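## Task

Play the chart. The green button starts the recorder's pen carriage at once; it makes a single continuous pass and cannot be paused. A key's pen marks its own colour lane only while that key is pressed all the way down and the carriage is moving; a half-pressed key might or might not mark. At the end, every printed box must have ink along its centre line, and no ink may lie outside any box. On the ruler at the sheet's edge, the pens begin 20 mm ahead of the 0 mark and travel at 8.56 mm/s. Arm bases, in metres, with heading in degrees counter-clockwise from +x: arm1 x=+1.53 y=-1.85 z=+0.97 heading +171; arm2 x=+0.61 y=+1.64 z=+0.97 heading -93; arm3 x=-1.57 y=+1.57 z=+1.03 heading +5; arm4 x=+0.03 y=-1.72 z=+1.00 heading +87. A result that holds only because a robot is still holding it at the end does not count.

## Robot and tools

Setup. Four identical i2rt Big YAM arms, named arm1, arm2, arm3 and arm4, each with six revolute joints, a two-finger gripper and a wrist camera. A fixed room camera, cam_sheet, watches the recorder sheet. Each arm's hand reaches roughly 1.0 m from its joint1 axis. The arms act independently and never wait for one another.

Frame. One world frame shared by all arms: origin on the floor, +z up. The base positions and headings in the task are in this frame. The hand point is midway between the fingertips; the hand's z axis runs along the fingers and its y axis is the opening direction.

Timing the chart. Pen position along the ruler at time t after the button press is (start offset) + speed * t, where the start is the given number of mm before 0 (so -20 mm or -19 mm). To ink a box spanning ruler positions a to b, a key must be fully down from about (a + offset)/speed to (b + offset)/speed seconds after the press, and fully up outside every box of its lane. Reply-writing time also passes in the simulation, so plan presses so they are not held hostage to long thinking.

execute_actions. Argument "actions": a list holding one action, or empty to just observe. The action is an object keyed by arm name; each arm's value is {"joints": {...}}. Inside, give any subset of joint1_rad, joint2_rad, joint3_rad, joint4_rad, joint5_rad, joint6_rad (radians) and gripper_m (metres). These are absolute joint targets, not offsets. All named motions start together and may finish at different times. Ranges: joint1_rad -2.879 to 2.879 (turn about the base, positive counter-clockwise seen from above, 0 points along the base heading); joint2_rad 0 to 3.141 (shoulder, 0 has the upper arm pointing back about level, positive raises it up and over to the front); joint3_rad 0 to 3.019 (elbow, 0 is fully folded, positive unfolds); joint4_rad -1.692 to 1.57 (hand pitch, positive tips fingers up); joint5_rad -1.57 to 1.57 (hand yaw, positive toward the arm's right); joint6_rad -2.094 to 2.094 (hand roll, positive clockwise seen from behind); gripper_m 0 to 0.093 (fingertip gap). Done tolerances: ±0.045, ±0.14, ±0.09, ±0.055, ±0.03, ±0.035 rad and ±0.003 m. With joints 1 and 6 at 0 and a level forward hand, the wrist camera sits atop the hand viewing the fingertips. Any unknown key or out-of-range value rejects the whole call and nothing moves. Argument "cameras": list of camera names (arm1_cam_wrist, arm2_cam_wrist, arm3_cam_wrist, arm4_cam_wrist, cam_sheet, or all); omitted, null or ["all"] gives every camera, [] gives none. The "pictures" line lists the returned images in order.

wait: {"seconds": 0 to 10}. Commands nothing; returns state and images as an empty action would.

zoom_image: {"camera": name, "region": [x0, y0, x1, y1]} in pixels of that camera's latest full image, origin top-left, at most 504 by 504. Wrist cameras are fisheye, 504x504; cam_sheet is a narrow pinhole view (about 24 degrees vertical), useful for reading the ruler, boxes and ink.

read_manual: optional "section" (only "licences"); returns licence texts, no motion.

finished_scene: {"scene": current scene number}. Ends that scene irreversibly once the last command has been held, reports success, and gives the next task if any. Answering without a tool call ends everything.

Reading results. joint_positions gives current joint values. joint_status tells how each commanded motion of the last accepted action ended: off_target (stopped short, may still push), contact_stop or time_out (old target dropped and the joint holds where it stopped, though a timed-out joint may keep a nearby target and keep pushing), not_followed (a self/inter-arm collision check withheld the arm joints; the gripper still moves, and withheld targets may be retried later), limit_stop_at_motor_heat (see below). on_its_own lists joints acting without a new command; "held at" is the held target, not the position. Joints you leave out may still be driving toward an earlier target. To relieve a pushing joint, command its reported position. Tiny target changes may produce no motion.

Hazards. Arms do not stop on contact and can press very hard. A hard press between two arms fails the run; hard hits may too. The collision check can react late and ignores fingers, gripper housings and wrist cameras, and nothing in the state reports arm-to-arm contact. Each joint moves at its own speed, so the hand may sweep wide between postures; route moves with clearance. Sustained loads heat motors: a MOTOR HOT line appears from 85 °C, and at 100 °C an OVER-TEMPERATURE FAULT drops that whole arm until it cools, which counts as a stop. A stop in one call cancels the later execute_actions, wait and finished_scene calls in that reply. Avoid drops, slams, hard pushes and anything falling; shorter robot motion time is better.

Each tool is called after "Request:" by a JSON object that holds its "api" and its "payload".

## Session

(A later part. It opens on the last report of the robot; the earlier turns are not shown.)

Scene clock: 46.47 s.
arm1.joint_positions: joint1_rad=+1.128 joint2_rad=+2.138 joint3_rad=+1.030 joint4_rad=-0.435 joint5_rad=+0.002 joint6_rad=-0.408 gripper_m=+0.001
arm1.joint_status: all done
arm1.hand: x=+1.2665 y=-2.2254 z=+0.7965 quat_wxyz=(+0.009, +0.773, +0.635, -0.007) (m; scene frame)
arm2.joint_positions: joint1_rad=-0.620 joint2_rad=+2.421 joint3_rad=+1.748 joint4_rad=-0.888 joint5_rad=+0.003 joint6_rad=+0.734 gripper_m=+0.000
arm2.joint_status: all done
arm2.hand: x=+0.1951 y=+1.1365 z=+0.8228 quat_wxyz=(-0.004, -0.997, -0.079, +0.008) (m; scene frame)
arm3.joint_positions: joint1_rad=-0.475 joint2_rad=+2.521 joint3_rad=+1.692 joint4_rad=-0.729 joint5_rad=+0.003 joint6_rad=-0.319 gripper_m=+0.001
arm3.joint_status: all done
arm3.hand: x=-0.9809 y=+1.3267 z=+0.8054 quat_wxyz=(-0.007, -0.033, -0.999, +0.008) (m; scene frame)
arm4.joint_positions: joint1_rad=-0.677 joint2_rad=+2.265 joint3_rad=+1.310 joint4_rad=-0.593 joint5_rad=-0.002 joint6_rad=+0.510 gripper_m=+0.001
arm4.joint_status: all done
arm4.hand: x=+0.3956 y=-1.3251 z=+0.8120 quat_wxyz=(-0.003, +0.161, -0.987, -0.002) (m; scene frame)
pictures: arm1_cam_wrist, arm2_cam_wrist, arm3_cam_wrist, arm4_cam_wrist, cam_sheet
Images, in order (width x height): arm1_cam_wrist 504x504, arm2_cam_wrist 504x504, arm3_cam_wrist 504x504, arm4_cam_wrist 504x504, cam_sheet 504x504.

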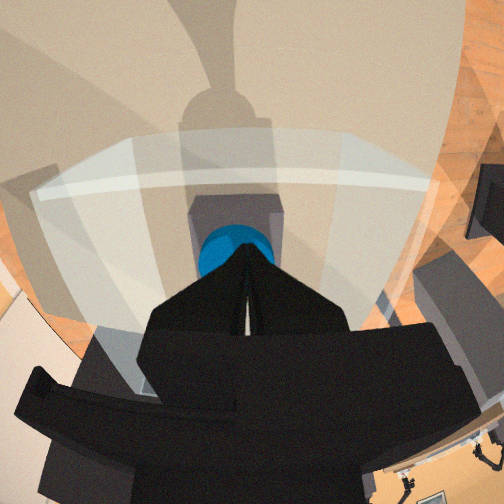

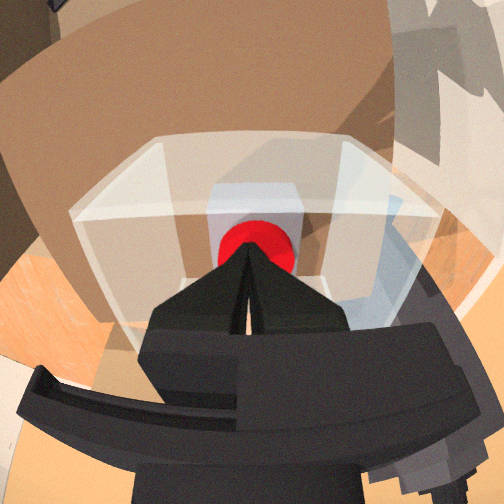

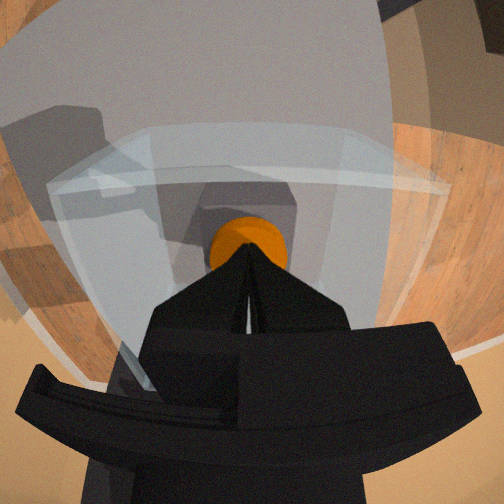

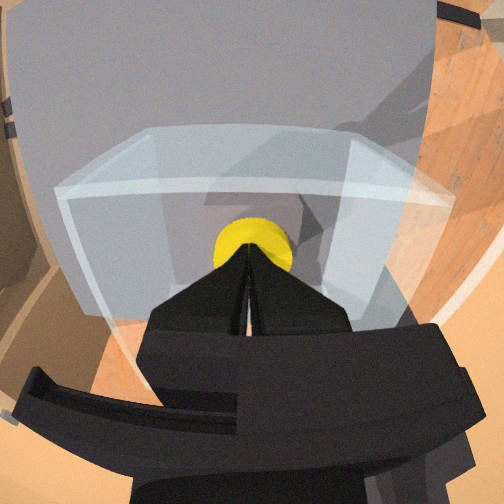

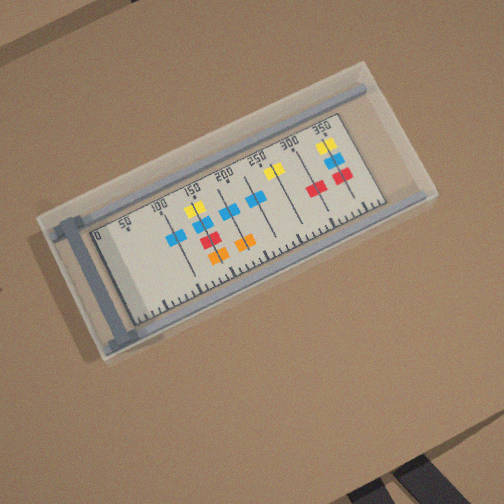

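Request:
{"api": "execute_actions", "payload": {"actions": [{"arm1":{"joints":{"joint2_rad":2.06,"joint4_rad":-0.47}},"arm2":{"joints":{"joint2_rad":2.355}},"arm3":{"joints":{"joint2_rad":2.45}},"arm4":{"joints":{"joint2_rad":2.185}}}], "cameras": []}}

Request:
{"api": "execute_actions", "payload": {"actions": [{"arm1":{"joints":{"joint2_rad":2.21}},"arm2":{"joints":{"joint2_rad":2.50}},"arm3":{"joints":{"joint2_rad":2.595}},"arm4":{"joints":{"joint2_rad":2.335}}}], "cameras": ["arm1_cam_wrist","arm2_cam_wrist","arm3_cam_wrist","arm4_cam_wrist"]}}

Request:
{"api": "execute_actions", "payload": {"actions": [{"arm1":{"joints":{"joint2_rad":2.06}},"arm2":{"joints":{"joint2_rad":2.355}},"arm3":{"joints":{"joint2_rad":2.45}},"arm4":{"joints":{"joint2_rad":2.185}}}], "cameras": ["arm1_cam_wrist","arm2_cam_wrist","arm3_cam_wrist","arm4_cam_wrist"]}}

Scene clock: 54.80 s.
arm1.joint_positions: joint1_rad=+1.128 joint2_rad=+2.061 joint3_rad=+1.027 joint4_rad=-0.459 joint5_rad=+0.002 joint6_rad=-0.408 gripper_m=+0.001
arm1.joint_status: all done
arm1.hand: x=+1.2575 y=-2.2375 z=+0.8301 quat_wxyz=(+0.016, +0.772, +0.634, -0.032) (m; scene frame)
arm2.joint_positions: joint1_rad=-0.620 joint2_rad=+2.382 joint3_rad=+1.748 joint4_rad=-0.896 joint5_rad=+0.003 joint6_rad=+0.734 gripper_m=+0.000
arm2.joint_status: all done
arm2.hand: x=+0.1898 y=+1.1299 z=+0.8475 quat_wxyz=(-0.015, -0.997, -0.079, +0.019) (m; scene frame)
arm3.joint_positions: joint1_rad=-0.475 joint2_rad=+2.462 joint3_rad=+1.692 joint4_rad=-0.734 joint5_rad=+0.003 joint6_rad=-0.319 gripper_m=+0.001
arm3.joint_status: all done
arm3.hand: x=-0.9630 y=+1.3197 z=+0.8423 quat_wxyz=(-0.033, -0.033, -0.999, +0.017) (m; scene frame)
arm4.joint_positions: joint1_rad=-0.677 joint2_rad=+2.194 joint3_rad=+1.310 joint4_rad=-0.596 joint5_rad=-0.002 joint6_rad=+0.510 gripper_m=+0.001
arm4.joint_status: all done
arm4.hand: x=+0.4093 y=-1.3099 z=+0.8491 quat_wxyz=(-0.030, +0.161, -0.986, -0.023) (m; scene frame)
pictures: none
No camera images: the call's "cameras" was empty. Leave "cameras" out to get every camera's image.

Scene clock: 55.73 s.
arm1.joint_positions: joint1_rad=+1.128 joint2_rad=+2.141 joint3_rad=+1.035 joint4_rad=-0.460 joint5_rad=+0.002 joint6_rad=-0.407 gripper_m=+0.001
arm1.joint_status: all done
arm1.hand: x=+1.2688 y=-2.2221 z=+0.7963 quat_wxyz=(+0.006, +0.773, +0.635, +0.004) (m; scene frame)
arm2.joint_positions: joint1_rad=-0.620 joint2_rad=+2.429 joint3_rad=+1.763 joint4_rad=-0.899 joint5_rad=+0.003 joint6_rad=+0.735 gripper_m=+0.000
arm2.joint_status: all done
arm2.hand: x=+0.1937 y=+1.1347 z=+0.8222 quat_wxyz=(-0.003, -0.997, -0.078, +0.007) (m; scene frame)
arm3.joint_positions: joint1_rad=-0.475 joint2_rad=+2.529 joint3_rad=+1.709 joint4_rad=-0.735 joint5_rad=+0.002 joint6_rad=-0.319 gripper_m=+0.001
arm3.joint_status: all done
arm3.hand: x=-0.9766 y=+1.3251 z=+0.8052 quat_wxyz=(-0.009, -0.033, -0.999, +0.008) (m; scene frame)
arm4.joint_positions: joint1_rad=-0.677 joint2_rad=+2.271 joint3_rad=+1.324 joint4_rad=-0.597 joint5_rad=-0.001 joint6_rad=+0.511 gripper_m=+0.001
arm4.joint_status: all done
arm4.hand: x=+0.3992 y=-1.3214 z=+0.8120 quat_wxyz=(-0.005, +0.160, -0.987, -0.003) (m; scene frame)
pictures: arm1_cam_wrist, arm2_cam_wrist, arm3_cam_wrist, arm4_cam_wrist
Images, in order (width x height): arm1_cam_wrist 504x504, arm2_cam_wrist 504x504, arm3_cam_wrist 504x504, arm4_cam_wrist 504x504.

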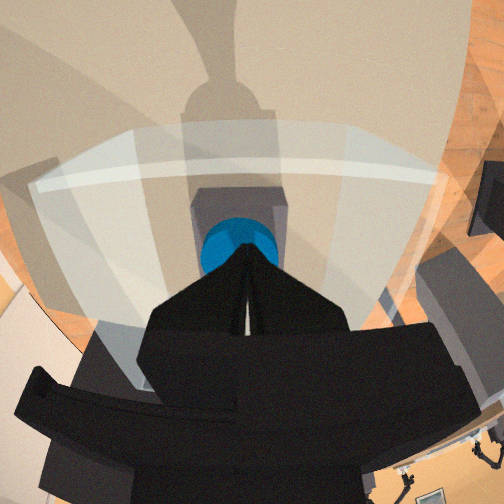

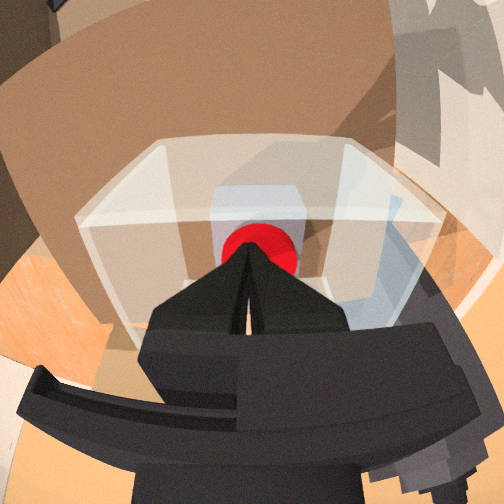

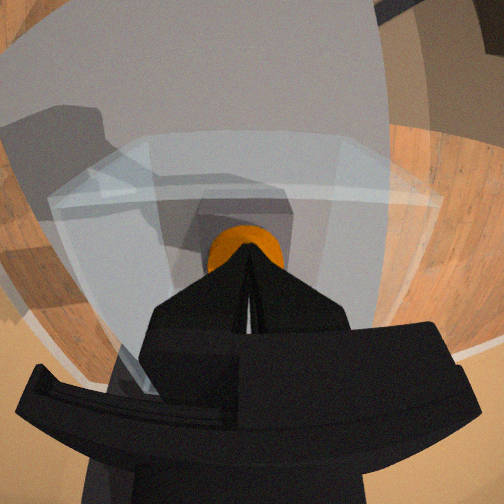

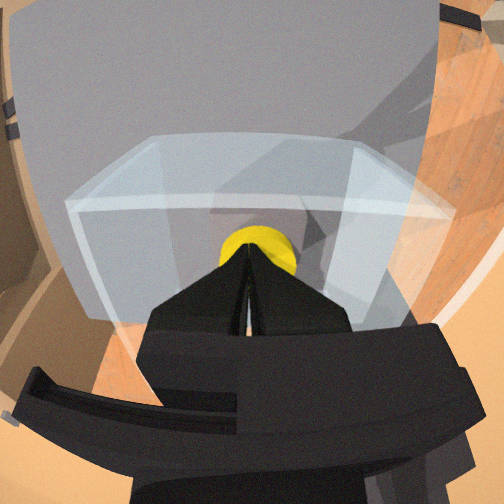

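Scene clock: 56.70 s.
arm1.joint_positions: joint1_rad=+1.128 joint2_rad=+2.060 joint3_rad=+1.027 joint4_rad=-0.461 joint5_rad=+0.002 joint6_rad=-0.407 gripper_m=+0.001
arm1.joint_status: all done
arm1.hand: x=+1.2579 y=-2.2370 z=+0.8302 quat_wxyz=(+0.016, +0.773, +0.634, -0.031) (m; scene frame)
arm2.joint_positions: joint1_rad=-0.620 joint2_rad=+2.380 joint3_rad=+1.762 joint4_rad=-0.901 joint5_rad=+0.003 joint6_rad=+0.735 gripper_m=+0.000
arm2.joint_status: all done
arm2.hand: x=+0.1860 y=+1.1250 z=+0.8535 quat_wxyz=(-0.020, -0.996, -0.078, +0.023) (m; scene frame)
arm3.joint_positions: joint1_rad=-0.475 joint2_rad=+2.462 joint3_rad=+1.698 joint4_rad=-0.735 joint5_rad=+0.002 joint6_rad=-0.319 gripper_m=+0.001
arm3.joint_status: all done
arm3.hand: x=-0.9604 y=+1.3188 z=+0.8443 quat_wxyz=(-0.035, -0.033, -0.999, +0.018) (m; scene frame)
arm4.joint_positions: joint1_rad=-0.677 joint2_rad=+2.194 joint3_rad=+1.315 joint4_rad=-0.597 joint5_rad=-0.001 joint6_rad=+0.511 gripper_m=+0.001
arm4.joint_status: all done
arm4.hand: x=+0.4113 y=-1.3078 z=+0.8507 quat_wxyz=(-0.032, +0.160, -0.986, -0.024) (m; scene frame)
pictures: arm1_cam_wrist, arm2_cam_wrist, arm3_cam_wrist, arm4_cam_wrist
Images, in order (width x height): arm1_cam_wrist 504x504, arm2_cam_wrist 504x504, arm3_cam_wrist 504x504, arm4_cam_wrist 504x504.

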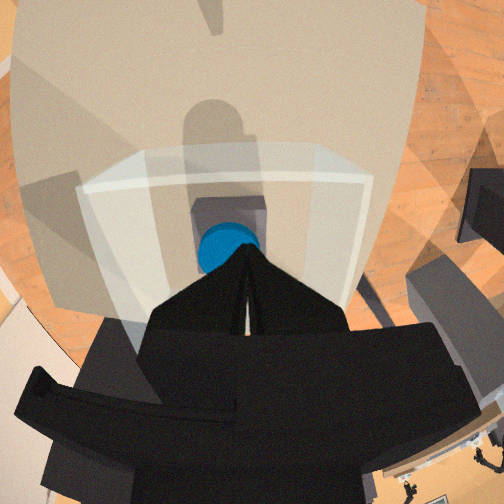

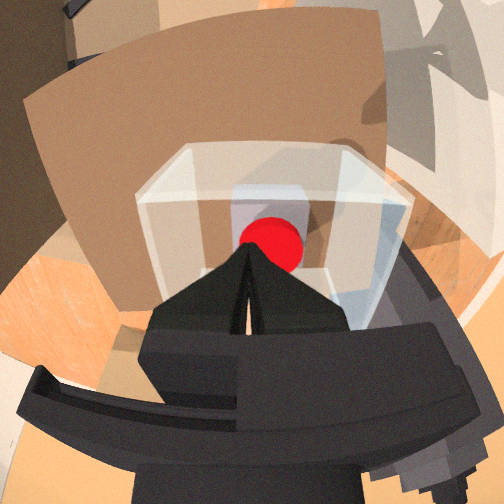

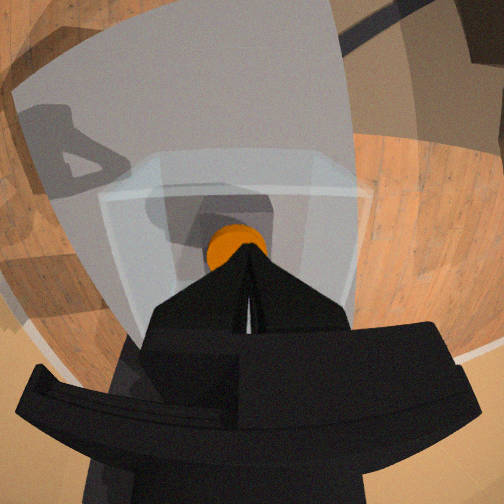

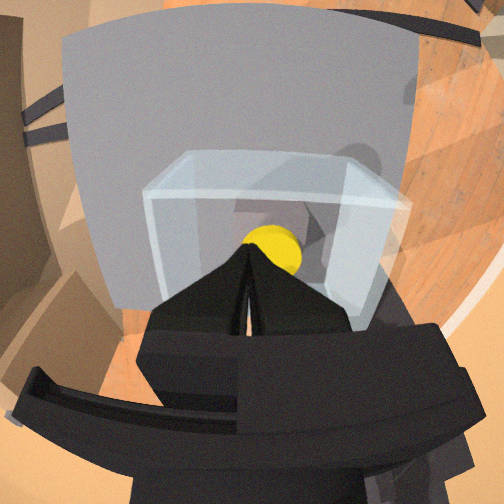

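Request:
{"api": "execute_actions", "payload": {"actions": [{"arm1":{"joints":{"joint2_rad":2.075,"joint3_rad":1.006}},"arm2":{"joints":{"joint2_rad":2.2}},"arm3":{"joints":{"joint2_rad":2.46,"joint3_rad":1.68}},"arm4":{"joints":{"joint2_rad":2.20,"joint3_rad":1.294}}}], "cameras": []}}

Request:
{"api": "execute_actions", "payload": {"actions": [{"arm2":{"joints":{"joint1_rad":-1.23,"joint2_rad":2.17,"joint3_rad":1.58,"joint4_rad":-0.95}},"arm1":{"joints":{"joint2_rad":2.195}},"arm3":{"joints":{"joint2_rad":2.58}},"arm4":{"joints":{"joint2_rad":2.32}}}], "cameras": ["arm1_cam_wrist","arm2_cam_wrist","arm3_cam_wrist","arm4_cam_wrist"]}}

Request:
{"api": "execute_actions", "payload": {"actions": [{"arm1":{"joints":{"joint2_rad":2.075}}}], "cameras": []}}

Request:
{"api": "execute_actions", "payload": {"actions": [{"arm3":{"joints":{"joint2_rad":2.46}}}], "cameras": []}}

Request:
{"api": "execute_actions", "payload": {"actions": [{"arm4":{"joints":{"joint2_rad":2.20}}}], "cameras": ["arm2_cam_wrist"]}}

Scene clock: 63.67 s.
arm1.joint_positions: joint1_rad=+1.128 joint2_rad=+2.060 joint3_rad=+1.011 joint4_rad=-0.461 joint5_rad=+0.002 joint6_rad=-0.407 gripper_m=+0.001
arm1.joint_status: all done
arm1.hand: x=+1.2632 y=-2.2294 z=+0.8269 quat_wxyz=(+0.013, +0.773, +0.634, -0.023) (m; scene frame)
arm2.joint_positions: joint1_rad=-0.620 joint2_rad=+2.191 joint3_rad=+1.747 joint4_rad=-0.901 joint5_rad=+0.003 joint6_rad=+0.735 gripper_m=+0.000
arm2.joint_status: all done
arm2.hand: x=+0.1678 y=+1.1018 z=+0.9738 quat_wxyz=(-0.083, -0.990, -0.078, +0.083) (m; scene frame)
arm3.joint_positions: joint1_rad=-0.475 joint2_rad=+2.462 joint3_rad=+1.677 joint4_rad=-0.735 joint5_rad=+0.002 joint6_rad=-0.319 gripper_m=+0.001
arm3.joint_status: all done
arm3.hand: x=-0.9705 y=+1.3228 z=+0.8381 quat_wxyz=(-0.025, -0.033, -0.999, +0.014) (m; scene frame)
arm4.joint_positions: joint1_rad=-0.677 joint2_rad=+2.197 joint3_rad=+1.295 joint4_rad=-0.597 joint5_rad=-0.001 joint6_rad=+0.511 gripper_m=+0.001
arm4.joint_status: all done
arm4.hand: x=+0.4034 y=-1.3166 z=+0.8442 quat_wxyz=(-0.023, +0.160, -0.987, -0.017) (m; scene frame)
pictures: none
No camera images: the call's "cameras" was empty. Leave "cameras" out to get every camera's image.

Scene clock: 65.23 s.
arm1.joint_positions: joint1_rad=+1.128 joint2_rad=+2.133 joint3_rad=+1.016 joint4_rad=-0.462 joint5_rad=+0.002 joint6_rad=-0.407 gripper_m=+0.001
arm1.joint_status: all done
arm1.hand: x=+1.2742 y=-2.2143 z=+0.7965 quat_wxyz=(+0.004, +0.773, +0.635, +0.010) (m; scene frame)
arm2.joint_positions: joint1_rad=-1.228 joint2_rad=+2.183 joint3_rad=+1.575 joint4_rad=-0.944 joint5_rad=+0.001 joint6_rad=+0.736 gripper_m=+0.000
arm2.joint_status: all done
arm2.hand: x=+0.0173 y=+1.4726 z=+0.9147 quat_wxyz=(-0.007, -0.974, +0.224, +0.011) (m; scene frame)
arm3.joint_positions: joint1_rad=-0.475 joint2_rad=+2.520 joint3_rad=+1.686 joint4_rad=-0.737 joint5_rad=+0.002 joint6_rad=-0.320 gripper_m=+0.001
arm3.joint_status: all done
arm3.hand: x=-0.9844 y=+1.3283 z=+0.8052 quat_wxyz=(-0.002, -0.033, -0.999, +0.005) (m; scene frame)
arm4.joint_positions: joint1_rad=-0.677 joint2_rad=+2.263 joint3_rad=+1.303 joint4_rad=-0.599 joint5_rad=+0.000 joint6_rad=+0.512 gripper_m=+0.001
arm4.joint_status: all done
arm4.hand: x=+0.3930 y=-1.3284 z=+0.8118 quat_wxyz=(+0.000, +0.160, -0.987, +0.002) (m; scene frame)
pictures: arm1_cam_wrist, arm2_cam_wrist, arm3_cam_wrist, arm4_cam_wrist
Images, in order (width x height): arm1_cam_wrist 504x504, arm2_cam_wrist 504x504, arm3_cam_wrist 504x504, arm4_cam_wrist 504x504.

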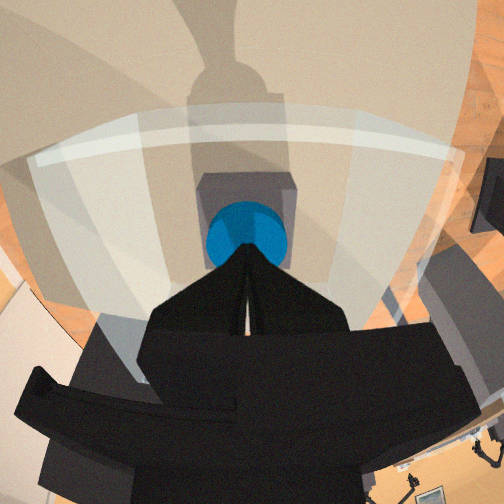

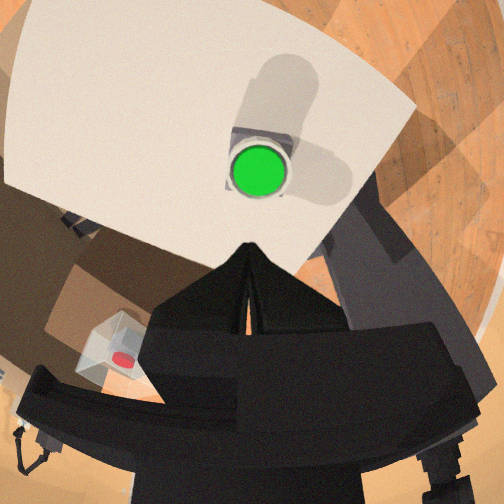

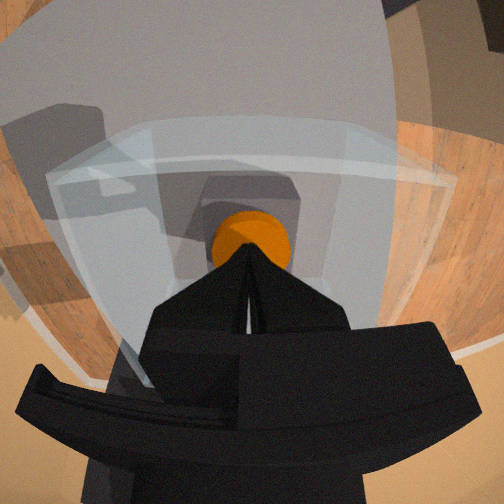

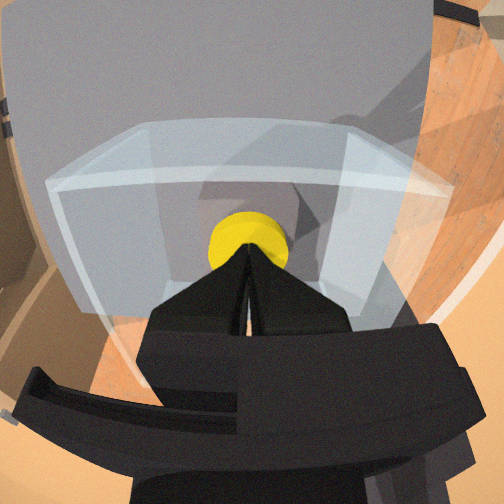

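Scene clock: 66.07 s.
arm1.joint_positions: joint1_rad=+1.128 joint2_rad=+2.081 joint3_rad=+1.011 joint4_rad=-0.462 joint5_rad=+0.002 joint6_rad=-0.407 gripper_m=+0.001
arm1.joint_status: all done
arm1.hand: x=+1.2670 y=-2.2242 z=+0.8176 quat_wxyz=(+0.010, +0.773, +0.634, -0.012) (m; scene frame)
arm2.joint_positions: joint1_rad=-1.228 joint2_rad=+2.183 joint3_rad=+1.575 joint4_rad=-0.944 joint5_rad=+0.001 joint6_rad=+0.736 gripper_m=+0.000
arm2.joint_status: not commanded
arm2.hand: x=+0.0173 y=+1.4726 z=+0.9147 quat_wxyz=(-0.007, -0.974, +0.224, +0.011) (m; scene frame)
arm3.joint_positions: joint1_rad=-0.475 joint2_rad=+2.520 joint3_rad=+1.686 joint4_rad=-0.737 joint5_rad=+0.002 joint6_rad=-0.320 gripper_m=+0.001
arm3.joint_status: not commanded
arm3.hand: x=-0.9844 y=+1.3283 z=+0.8052 quat_wxyz=(-0.002, -0.033, -0.999, +0.005) (m; scene frame)
arm4.joint_positions: joint1_rad=-0.677 joint2_rad=+2.263 joint3_rad=+1.303 joint4_rad=-0.599 joint5_rad=+0.000 joint6_rad=+0.512 gripper_m=+0.001
arm4.joint_status: not commanded
arm4.hand: x=+0.3930 y=-1.3284 z=+0.8118 quat_wxyz=(+0.000, +0.160, -0.987, +0.002) (m; scene frame)
pictures: none
No camera images: the call's "cameras" was empty. Leave "cameras" out to get every camera's image.

Scene clock: 66.93 s.
arm1.joint_positions: joint1_rad=+1.128 joint2_rad=+2.081 joint3_rad=+1.011 joint4_rad=-0.462 joint5_rad=+0.002 joint6_rad=-0.407 gripper_m=+0.001
arm1.joint_status: not commanded
arm1.hand: x=+1.2670 y=-2.2242 z=+0.8176 quat_wxyz=(+0.010, +0.773, +0.634, -0.012) (m; scene frame)
arm2.joint_positions: joint1_rad=-1.228 joint2_rad=+2.183 joint3_rad=+1.575 joint4_rad=-0.944 joint5_rad=+0.001 joint6_rad=+0.736 gripper_m=+0.000
arm2.joint_status: not commanded
arm2.hand: x=+0.0173 y=+1.4726 z=+0.9147 quat_wxyz=(-0.007, -0.974, +0.224, +0.011) (m; scene frame)
arm3.joint_positions: joint1_rad=-0.475 joint2_rad=+2.477 joint3_rad=+1.679 joint4_rad=-0.737 joint5_rad=+0.002 joint6_rad=-0.320 gripper_m=+0.001
arm3.joint_status: all done
arm3.hand: x=-0.9745 y=+1.3244 z=+0.8290 quat_wxyz=(-0.019, -0.033, -0.999, +0.011) (m; scene frame)
arm4.joint_positions: joint1_rad=-0.677 joint2_rad=+2.263 joint3_rad=+1.303 joint4_rad=-0.599 joint5_rad=+0.000 joint6_rad=+0.512 gripper_m=+0.001
arm4.joint_status: not commanded
arm4.hand: x=+0.3930 y=-1.3284 z=+0.8118 quat_wxyz=(+0.000, +0.160, -0.987, +0.002) (m; scene frame)
pictures: none
No camera images: the call's "cameras" was empty. Leave "cameras" out to get every camera's image.

Scene clock: 67.77 s.
arm1.joint_positions: joint1_rad=+1.128 joint2_rad=+2.081 joint3_rad=+1.011 joint4_rad=-0.462 joint5_rad=+0.002 joint6_rad=-0.407 gripper_m=+0.001
arm1.joint_status: not commanded
arm1.hand: x=+1.2670 y=-2.2242 z=+0.8176 quat_wxyz=(+0.010, +0.773, +0.634, -0.012) (m; scene frame)
arm2.joint_positions: joint1_rad=-1.228 joint2_rad=+2.183 joint3_rad=+1.575 joint4_rad=-0.944 joint5_rad=+0.001 joint6_rad=+0.736 gripper_m=+0.000
arm2.joint_status: not commanded
arm2.hand: x=+0.0173 y=+1.4726 z=+0.9147 quat_wxyz=(-0.007, -0.974, +0.224, +0.011) (m; scene frame)
arm3.joint_positions: joint1_rad=-0.475 joint2_rad=+2.477 joint3_rad=+1.679 joint4_rad=-0.737 joint5_rad=+0.002 joint6_rad=-0.320 gripper_m=+0.001
arm3.joint_status: not commanded
arm3.hand: x=-0.9745 y=+1.3244 z=+0.8290 quat_wxyz=(-0.019, -0.033, -0.999, +0.011) (m; scene frame)
arm4.joint_positions: joint1_rad=-0.677 joint2_rad=+2.215 joint3_rad=+1.296 joint4_rad=-0.599 joint5_rad=+0.000 joint6_rad=+0.512 gripper_m=+0.001
arm4.joint_status: all done
arm4.hand: x=+0.3999 y=-1.3208 z=+0.8345 quat_wxyz=(-0.016, +0.160, -0.987, -0.011) (m; scene frame)
pictures: arm2_cam_wrist
Images, in order (width x height): arm2_cam_wrist 504x504.

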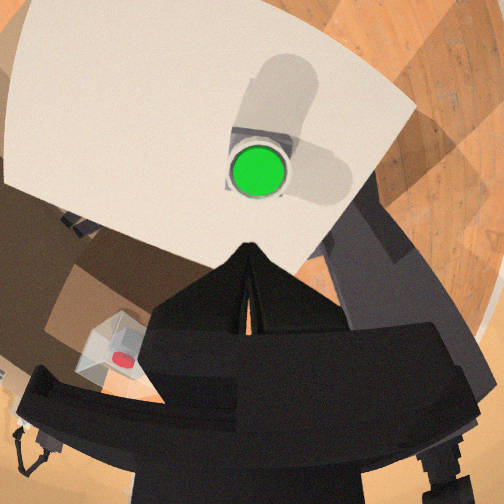

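Request:
{"api": "zoom_image", "payload": {"camera": "arm2_cam_wrist", "region": [190, 110, 330, 250]}}

Region (190, 110, 330, 250) of arm2_cam_wrist's 504x504 image, scaled by 3.600, with more detail than that image has.

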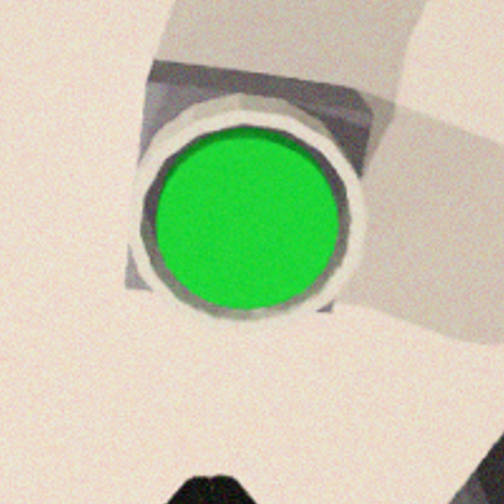

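Request:
{"api": "execute_actions", "payload": {"actions": [{"arm2":{"joints":{"joint1_rad":-1.258,"joint2_rad":2.275,"joint4_rad":-0.77}}}], "cameras": ["arm2_cam_wrist","cam_sheet"]}}

Scene clock: 72.30 s.
arm1.joint_positions: joint1_rad=+1.128 joint2_rad=+2.081 joint3_rad=+1.011 joint4_rad=-0.462 joint5_rad=+0.002 joint6_rad=-0.407 gripper_m=+0.001
arm1.joint_status: not commanded
arm1.hand: x=+1.2670 y=-2.2242 z=+0.8176 quat_wxyz=(+0.010, +0.773, +0.634, -0.012) (m; scene frame)
arm2.joint_positions: joint1_rad=-1.248 joint2_rad=+2.276 joint3_rad=+1.575 joint4_rad=-0.780 joint5_rad=+0.001 joint6_rad=+0.736 gripper_m=+0.000
arm2.joint_status: all done
arm2.hand: x=-0.0057 y=+1.4789 z=+0.8614 quat_wxyz=(-0.024, -0.971, +0.234, +0.043) (m; scene frame)
arm3.joint_positions: joint1_rad=-0.475 joint2_rad=+2.477 joint3_rad=+1.679 joint4_rad=-0.737 joint5_rad=+0.002 joint6_rad=-0.320 gripper_m=+0.001
arm3.joint_status: not commanded
arm3.hand: x=-0.9745 y=+1.3244 z=+0.8290 quat_wxyz=(-0.019, -0.033, -0.999, +0.011) (m; scene frame)
arm4.joint_positions: joint1_rad=-0.677 joint2_rad=+2.215 joint3_rad=+1.296 joint4_rad=-0.599 joint5_rad=+0.000 joint6_rad=+0.512 gripper_m=+0.001
arm4.joint_status: not commanded
arm4.hand: x=+0.3999 y=-1.3208 z=+0.8345 quat_wxyz=(-0.016, +0.160, -0.987, -0.011) (m; scene frame)
pictures: arm2_cam_wrist, cam_sheet
Images, in order (width x height): arm2_cam_wrist 504x504, cam_sheet 504x504.

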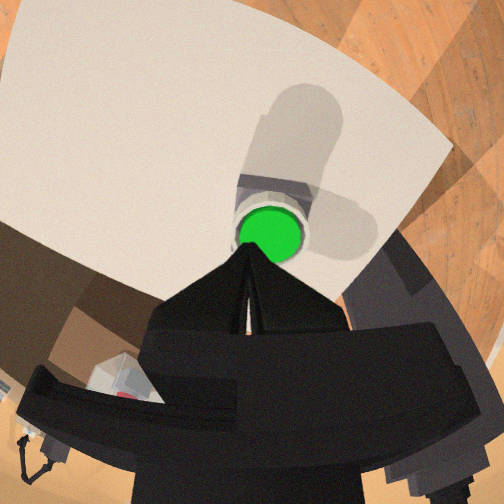

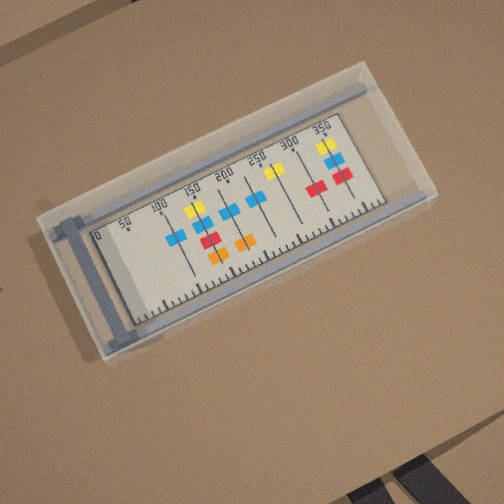

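Request:
{"api": "zoom_image", "payload": {"camera": "arm2_cam_wrist", "region": [200, 160, 340, 300]}}

Request:
{"api": "zoom_image", "payload": {"camera": "cam_sheet", "region": [140, 180, 270, 310]}}

Request:
{"api": "zoom_image", "payload": {"camera": "cam_sheet", "region": [210, 145, 340, 275]}}

Request:
{"api": "zoom_image", "payload": {"camera": "cam_sheet", "region": [270, 110, 400, 240]}}

Region (200, 160, 340, 300) of arm2_cam_wrist's 504x504 image, scaled by 3.600, with more detail than that image has.

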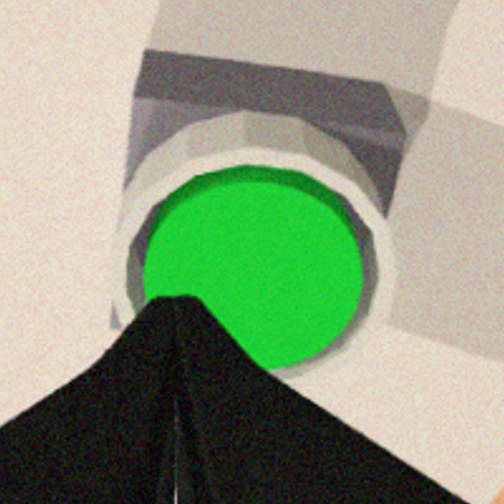

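Region (140, 180, 270, 310) of cam_sheet's 504x504 image, scaled by 3.877, with more detail than that image has.

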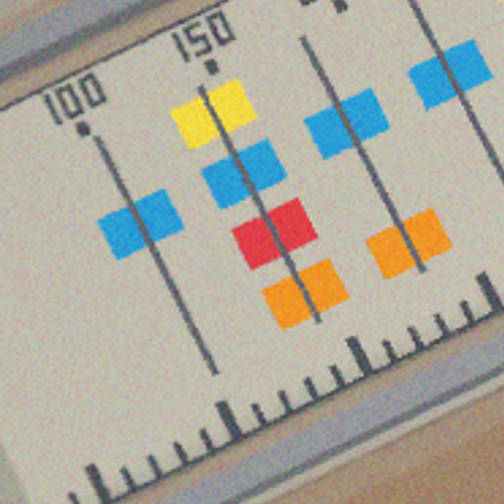

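Region (210, 145, 340, 275) of cam_sheet's 504x504 image, scaled by 3.877, with more detail than that image has.

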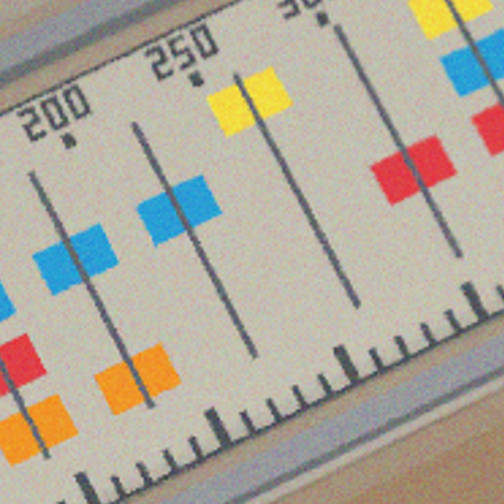

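Region (270, 110, 400, 240) of cam_sheet's 504x504 image, scaled by 3.877, with more detail than that image has.

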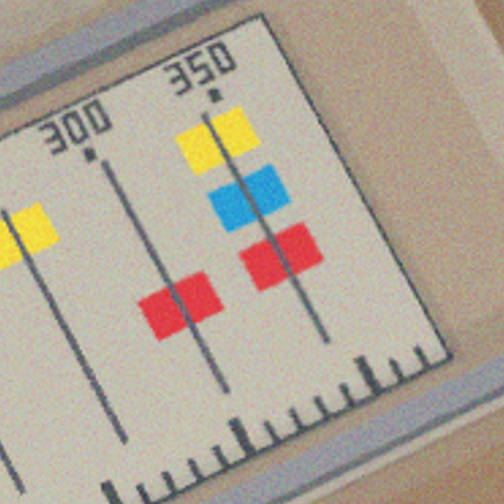

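Request:
{"api": "execute_actions", "payload": {"actions": [], "cameras": []}}

Request:
{"api": "execute_actions", "payload": {"actions": [{"arm1":{"joints":{"joint2_rad":2.195}},"arm2":{"joints":{"joint1_rad":-0.618,"joint3_rad":1.77,"joint4_rad":-0.905}}}], "cameras": []}}

Request:
{"api": "execute_actions", "payload": {"actions": [{"arm1":{"joints":{"joint2_rad":2.075}},"arm2":{"joints":{"joint2_rad":2.36,"joint3_rad":1.735}}}], "cameras": []}}

Request:
{"api": "execute_actions", "payload": {"actions": [{"arm1":{"joints":{"joint2_rad":2.195}},"arm2":{"joints":{"joint2_rad":2.48}},"arm3":{"joints":{"joint2_rad":2.58}},"arm4":{"joints":{"joint2_rad":2.32}}}], "cameras": ["arm2_cam_wrist"]}}

Request:
{"api": "execute_actions", "payload": {"actions": [{"arm1":{"joints":{"joint2_rad":2.075}},"arm2":{"joints":{"joint2_rad":2.23}},"arm3":{"joints":{"joint2_rad":2.46}},"arm4":{"joints":{"joint2_rad":2.20}}}], "cameras": []}}

Scene clock: 80.70 s.
arm1.joint_positions: joint1_rad=+1.128 joint2_rad=+2.081 joint3_rad=+1.011 joint4_rad=-0.462 joint5_rad=+0.002 joint6_rad=-0.407 gripper_m=+0.001
arm1.joint_status: not commanded
arm1.hand: x=+1.2670 y=-2.2242 z=+0.8176 quat_wxyz=(+0.010, +0.773, +0.634, -0.012) (m; scene frame)
arm2.joint_positions: joint1_rad=-1.248 joint2_rad=+2.276 joint3_rad=+1.575 joint4_rad=-0.780 joint5_rad=+0.001 joint6_rad=+0.736 gripper_m=+0.000
arm2.joint_status: all done
arm2.hand: x=-0.0057 y=+1.4789 z=+0.8614 quat_wxyz=(-0.024, -0.971, +0.234, +0.043) (m; scene frame)
arm3.joint_positions: joint1_rad=-0.475 joint2_rad=+2.477 joint3_rad=+1.679 joint4_rad=-0.737 joint5_rad=+0.002 joint6_rad=-0.320 gripper_m=+0.001
arm3.joint_status: not commanded
arm3.hand: x=-0.9745 y=+1.3244 z=+0.8290 quat_wxyz=(-0.019, -0.033, -0.999, +0.011) (m; scene frame)
arm4.joint_positions: joint1_rad=-0.677 joint2_rad=+2.215 joint3_rad=+1.296 joint4_rad=-0.599 joint5_rad=+0.000 joint6_rad=+0.512 gripper_m=+0.001
arm4.joint_status: not commanded
arm4.hand: x=+0.3999 y=-1.3208 z=+0.8345 quat_wxyz=(-0.016, +0.160, -0.987, -0.011) (m; scene frame)
pictures: none
No camera images: the call's "cameras" was empty. Leave "cameras" out to get every camera's image.

Scene clock: 82.40 s.
arm1.joint_positions: joint1_rad=+1.128 joint2_rad=+2.132 joint3_rad=+1.014 joint4_rad=-0.463 joint5_rad=+0.002 joint6_rad=-0.407 gripper_m=+0.001
arm1.joint_status: all done
arm1.hand: x=+1.2746 y=-2.2136 z=+0.7966 quat_wxyz=(+0.004, +0.773, +0.635, +0.011) (m; scene frame)
arm2.joint_positions: joint1_rad=-0.628 joint2_rad=+2.276 joint3_rad=+1.755 joint4_rad=-0.897 joint5_rad=-0.002 joint6_rad=+0.737 gripper_m=+0.000
arm2.joint_status: all done
arm2.hand: x=+0.1700 y=+1.1117 z=+0.9199 quat_wxyz=(-0.058, -0.994, -0.074, +0.056) (m; scene frame)
arm3.joint_positions: joint1_rad=-0.475 joint2_rad=+2.477 joint3_rad=+1.679 joint4_rad=-0.737 joint5_rad=+0.002 joint6_rad=-0.320 gripper_m=+0.001
arm3.joint_status: not commanded
arm3.hand: x=-0.9745 y=+1.3244 z=+0.8290 quat_wxyz=(-0.019, -0.033, -0.999, +0.011) (m; scene frame)
arm4.joint_positions: joint1_rad=-0.677 joint2_rad=+2.215 joint3_rad=+1.296 joint4_rad=-0.599 joint5_rad=+0.000 joint6_rad=+0.512 gripper_m=+0.001
arm4.joint_status: not commanded
arm4.hand: x=+0.3999 y=-1.3208 z=+0.8345 quat_wxyz=(-0.016, +0.160, -0.987, -0.011) (m; scene frame)
pictures: none
No camera images: the call's "cameras" was empty. Leave "cameras" out to get every camera's image.

Scene clock: 83.67 s.
arm1.joint_positions: joint1_rad=+1.128 joint2_rad=+2.081 joint3_rad=+1.010 joint4_rad=-0.463 joint5_rad=+0.002 joint6_rad=-0.407 gripper_m=+0.001
arm1.joint_status: all done
arm1.hand: x=+1.2671 y=-2.2239 z=+0.8177 quat_wxyz=(+0.010, +0.773, +0.634, -0.012) (m; scene frame)
arm2.joint_positions: joint1_rad=-0.628 joint2_rad=+2.360 joint3_rad=+1.727 joint4_rad=-0.899 joint5_rad=-0.002 joint6_rad=+0.737 gripper_m=+0.000
arm2.joint_status: all done
arm2.hand: x=+0.1899 y=+1.1363 z=+0.8548 quat_wxyz=(-0.017, -0.997, -0.074, +0.016) (m; scene frame)
arm3.joint_positions: joint1_rad=-0.475 joint2_rad=+2.477 joint3_rad=+1.679 joint4_rad=-0.737 joint5_rad=+0.002 joint6_rad=-0.320 gripper_m=+0.001
arm3.joint_status: not commanded
arm3.hand: x=-0.9745 y=+1.3244 z=+0.8290 quat_wxyz=(-0.019, -0.033, -0.999, +0.011) (m; scene frame)
arm4.joint_positions: joint1_rad=-0.677 joint2_rad=+2.215 joint3_rad=+1.296 joint4_rad=-0.599 joint5_rad=+0.000 joint6_rad=+0.512 gripper_m=+0.001
arm4.joint_status: not commanded
arm4.hand: x=+0.3999 y=-1.3208 z=+0.8345 quat_wxyz=(-0.016, +0.160, -0.987, -0.011) (m; scene frame)
pictures: none
No camera images: the call's "cameras" was empty. Leave "cameras" out to get every camera's image.

Scene clock: 84.57 s.
arm1.joint_positions: joint1_rad=+1.128 joint2_rad=+2.132 joint3_rad=+1.014 joint4_rad=-0.464 joint5_rad=+0.002 joint6_rad=-0.407 gripper_m=+0.001
arm1.joint_status: all done
arm1.hand: x=+1.2747 y=-2.2134 z=+0.7966 quat_wxyz=(+0.003, +0.773, +0.635, +0.011) (m; scene frame)
arm2.joint_positions: joint1_rad=-0.628 joint2_rad=+2.419 joint3_rad=+1.740 joint4_rad=-0.903 joint5_rad=-0.001 joint6_rad=+0.738 gripper_m=+0.000
arm2.joint_status: all done
arm2.hand: x=+0.1960 y=+1.1442 z=+0.8221 quat_wxyz=(+0.001, -0.997, -0.073, +0.000) (m; scene frame)
arm3.joint_positions: joint1_rad=-0.475 joint2_rad=+2.520 joint3_rad=+1.686 joint4_rad=-0.738 joint5_rad=+0.002 joint6_rad=-0.320 gripper_m=+0.001
arm3.joint_status: all done
arm3.hand: x=-0.9851 y=+1.3286 z=+0.8050 quat_wxyz=(-0.001, -0.033, -0.999, +0.005) (m; scene frame)
arm4.joint_positions: joint1_rad=-0.677 joint2_rad=+2.262 joint3_rad=+1.302 joint4_rad=-0.599 joint5_rad=+0.000 joint6_rad=+0.512 gripper_m=+0.001
arm4.joint_status: all done
arm4.hand: x=+0.3926 y=-1.3290 z=+0.8117 quat_wxyz=(+0.000, +0.160, -0.987, +0.002) (m; scene frame)
pictures: arm2_cam_wrist
Images, in order (width x height): arm2_cam_wrist 504x504.

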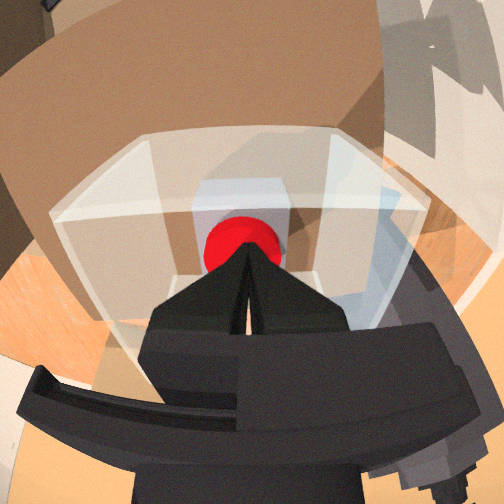

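Scene clock: 85.70 s.
arm1.joint_positions: joint1_rad=+1.128 joint2_rad=+2.081 joint3_rad=+1.010 joint4_rad=-0.464 joint5_rad=+0.002 joint6_rad=-0.407 gripper_m=+0.001
arm1.joint_status: all done
arm1.hand: x=+1.2672 y=-2.2238 z=+0.8177 quat_wxyz=(+0.010, +0.773, +0.634, -0.011) (m; scene frame)
arm2.joint_positions: joint1_rad=-0.628 joint2_rad=+2.222 joint3_rad=+1.724 joint4_rad=-0.903 joint5_rad=-0.001 joint6_rad=+0.738 gripper_m=+0.000
arm2.joint_status: all done
arm2.hand: x=+0.1732 y=+1.1158 z=+0.9439 quat_wxyz=(-0.064, -0.993, -0.073, +0.062) (m; scene frame)
arm3.joint_positions: joint1_rad=-0.475 joint2_rad=+2.477 joint3_rad=+1.679 joint4_rad=-0.738 joint5_rad=+0.002 joint6_rad=-0.320 gripper_m=+0.001
arm3.joint_status: all done
arm3.hand: x=-0.9747 y=+1.3246 z=+0.8290 quat_wxyz=(-0.018, -0.033, -0.999, +0.011) (m; scene frame)
arm4.joint_positions: joint1_rad=-0.677 joint2_rad=+2.215 joint3_rad=+1.296 joint4_rad=-0.599 joint5_rad=+0.000 joint6_rad=+0.512 gripper_m=+0.001
arm4.joint_status: all done
arm4.hand: x=+0.3999 y=-1.3209 z=+0.8347 quat_wxyz=(-0.016, +0.160, -0.987, -0.010) (m; scene frame)
pictures: none
No camera images: the call's "cameras" was empty. Leave "cameras" out to get every camera's image.

Request:
{"api": "execute_actions", "payload": {"actions": [], "cameras": []}}

Request:
{"api": "execute_actions", "payload": {"actions": [{"arm1":{"joints":{"joint2_rad":2.195}},"arm3":{"joints":{"joint2_rad":2.58}}}], "cameras": []}}

Request:
{"api": "execute_actions", "payload": {"actions": [{"arm4":{"joints":{"joint2_rad":2.32}}}], "cameras": []}}

Request:
{"api": "execute_actions", "payload": {"actions": [{"arm1":{"joints":{"joint2_rad":2.075}},"arm2":{"joints":{"joint1_rad":-1.252,"joint3_rad":1.58,"joint4_rad":-0.77}},"arm3":{"joints":{"joint2_rad":2.46}},"arm4":{"joints":{"joint2_rad":2.20}}}], "cameras": ["arm2_cam_wrist"]}}

Scene clock: 92.17 s.
arm1.joint_positions: joint1_rad=+1.128 joint2_rad=+2.081 joint3_rad=+1.010 joint4_rad=-0.464 joint5_rad=+0.002 joint6_rad=-0.407 gripper_m=+0.001
arm1.joint_status: all done
arm1.hand: x=+1.2672 y=-2.2238 z=+0.8177 quat_wxyz=(+0.010, +0.773, +0.634, -0.011) (m; scene frame)
arm2.joint_positions: joint1_rad=-0.628 joint2_rad=+2.222 joint3_rad=+1.724 joint4_rad=-0.903 joint5_rad=-0.001 joint6_rad=+0.738 gripper_m=+0.000
arm2.joint_status: all done
arm2.hand: x=+0.1732 y=+1.1158 z=+0.9439 quat_wxyz=(-0.064, -0.993, -0.073, +0.062) (m; scene frame)
arm3.joint_positions: joint1_rad=-0.475 joint2_rad=+2.477 joint3_rad=+1.679 joint4_rad=-0.738 joint5_rad=+0.002 joint6_rad=-0.320 gripper_m=+0.001
arm3.joint_status: all done
arm3.hand: x=-0.9747 y=+1.3246 z=+0.8290 quat_wxyz=(-0.018, -0.033, -0.999, +0.011) (m; scene frame)
arm4.joint_positions: joint1_rad=-0.677 joint2_rad=+2.215 joint3_rad=+1.296 joint4_rad=-0.599 joint5_rad=+0.000 joint6_rad=+0.512 gripper_m=+0.001
arm4.joint_status: all done
arm4.hand: x=+0.3999 y=-1.3209 z=+0.8347 quat_wxyz=(-0.016, +0.160, -0.987, -0.010) (m; scene frame)
pictures: none
No camera images: the call's "cameras" was empty. Leave "cameras" out to get every camera's image.

Scene clock: 93.00 s.
arm1.joint_positions: joint1_rad=+1.128 joint2_rad=+2.132 joint3_rad=+1.014 joint4_rad=-0.464 joint5_rad=+0.002 joint6_rad=-0.407 gripper_m=+0.001
arm1.joint_status: all done
arm1.hand: x=+1.2749 y=-2.2133 z=+0.7966 quat_wxyz=(+0.003, +0.773, +0.635, +0.011) (m; scene frame)
arm2.joint_positions: joint1_rad=-0.628 joint2_rad=+2.222 joint3_rad=+1.724 joint4_rad=-0.903 joint5_rad=-0.001 joint6_rad=+0.738 gripper_m=+0.000
arm2.joint_status: not commanded
arm2.hand: x=+0.1732 y=+1.1158 z=+0.9439 quat_wxyz=(-0.064, -0.993, -0.073, +0.062) (m; scene frame)
arm3.joint_positions: joint1_rad=-0.475 joint2_rad=+2.520 joint3_rad=+1.686 joint4_rad=-0.738 joint5_rad=+0.001 joint6_rad=-0.320 gripper_m=+0.001
arm3.joint_status: all done
arm3.hand: x=-0.9852 y=+1.3287 z=+0.8050 quat_wxyz=(-0.001, -0.033, -0.999, +0.005) (m; scene frame)
arm4.joint_positions: joint1_rad=-0.677 joint2_rad=+2.215 joint3_rad=+1.296 joint4_rad=-0.599 joint5_rad=+0.000 joint6_rad=+0.512 gripper_m=+0.001
arm4.joint_status: not commanded
arm4.hand: x=+0.3999 y=-1.3209 z=+0.8347 quat_wxyz=(-0.016, +0.160, -0.987, -0.010) (m; scene frame)
pictures: none
No camera images: the call's "cameras" was empty. Leave "cameras" out to get every camera's image.

Scene clock: 93.77 s.
arm1.joint_positions: joint1_rad=+1.128 joint2_rad=+2.132 joint3_rad=+1.014 joint4_rad=-0.464 joint5_rad=+0.002 joint6_rad=-0.407 gripper_m=+0.001
arm1.joint_status: not commanded
arm1.hand: x=+1.2749 y=-2.2133 z=+0.7966 quat_wxyz=(+0.003, +0.773, +0.635, +0.011) (m; scene frame)
arm2.joint_positions: joint1_rad=-0.628 joint2_rad=+2.222 joint3_rad=+1.724 joint4_rad=-0.903 joint5_rad=-0.001 joint6_rad=+0.738 gripper_m=+0.000
arm2.joint_status: not commanded
arm2.hand: x=+0.1732 y=+1.1158 z=+0.9439 quat_wxyz=(-0.064, -0.993, -0.073, +0.062) (m; scene frame)
arm3.joint_positions: joint1_rad=-0.475 joint2_rad=+2.520 joint3_rad=+1.686 joint4_rad=-0.738 joint5_rad=+0.001 joint6_rad=-0.320 gripper_m=+0.001
arm3.joint_status: not commanded
arm3.hand: x=-0.9852 y=+1.3287 z=+0.8050 quat_wxyz=(-0.001, -0.033, -0.999, +0.005) (m; scene frame)
arm4.joint_positions: joint1_rad=-0.677 joint2_rad=+2.262 joint3_rad=+1.302 joint4_rad=-0.600 joint5_rad=+0.001 joint6_rad=+0.512 gripper_m=+0.001
arm4.joint_status: all done
arm4.hand: x=+0.3925 y=-1.3292 z=+0.8117 quat_wxyz=(+0.001, +0.160, -0.987, +0.003) (m; scene frame)
pictures: none
No camera images: the call's "cameras" was empty. Leave "cameras" out to get every camera's image.

Scene clock: 95.40 s.
arm1.joint_positions: joint1_rad=+1.128 joint2_rad=+2.081 joint3_rad=+1.010 joint4_rad=-0.464 joint5_rad=+0.002 joint6_rad=-0.407 gripper_m=+0.001
arm1.joint_status: all done
arm1.hand: x=+1.2673 y=-2.2236 z=+0.8177 quat_wxyz=(+0.010, +0.773, +0.634, -0.011) (m; scene frame)
arm2.joint_positions: joint1_rad=-1.248 joint2_rad=+2.226 joint3_rad=+1.577 joint4_rad=-0.773 joint5_rad=+0.001 joint6_rad=+0.738 gripper_m=+0.000
arm2.joint_status: all done
arm2.hand: x=-0.0191 y=+1.4753 z=+0.8929 quat_wxyz=(-0.038, -0.969, +0.234, +0.068) (m; scene frame)
arm3.joint_positions: joint1_rad=-0.475 joint2_rad=+2.477 joint3_rad=+1.679 joint4_rad=-0.738 joint5_rad=+0.001 joint6_rad=-0.320 gripper_m=+0.001
arm3.joint_status: all done
arm3.hand: x=-0.9749 y=+1.3247 z=+0.8290 quat_wxyz=(-0.018, -0.033, -0.999, +0.011) (m; scene frame)
arm4.joint_positions: joint1_rad=-0.677 joint2_rad=+2.215 joint3_rad=+1.296 joint4_rad=-0.600 joint5_rad=+0.001 joint6_rad=+0.512 gripper_m=+0.001
arm4.joint_status: all done
arm4.hand: x=+0.3997 y=-1.3212 z=+0.8345 quat_wxyz=(-0.015, +0.160, -0.987, -0.010) (m; scene frame)
pictures: arm2_cam_wrist
Images, in order (width x height): arm2_cam_wrist 504x504.

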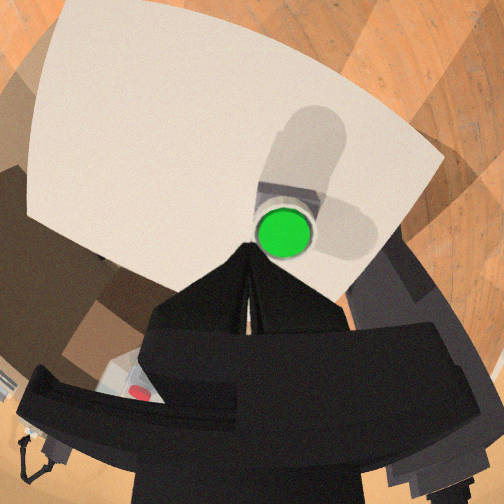

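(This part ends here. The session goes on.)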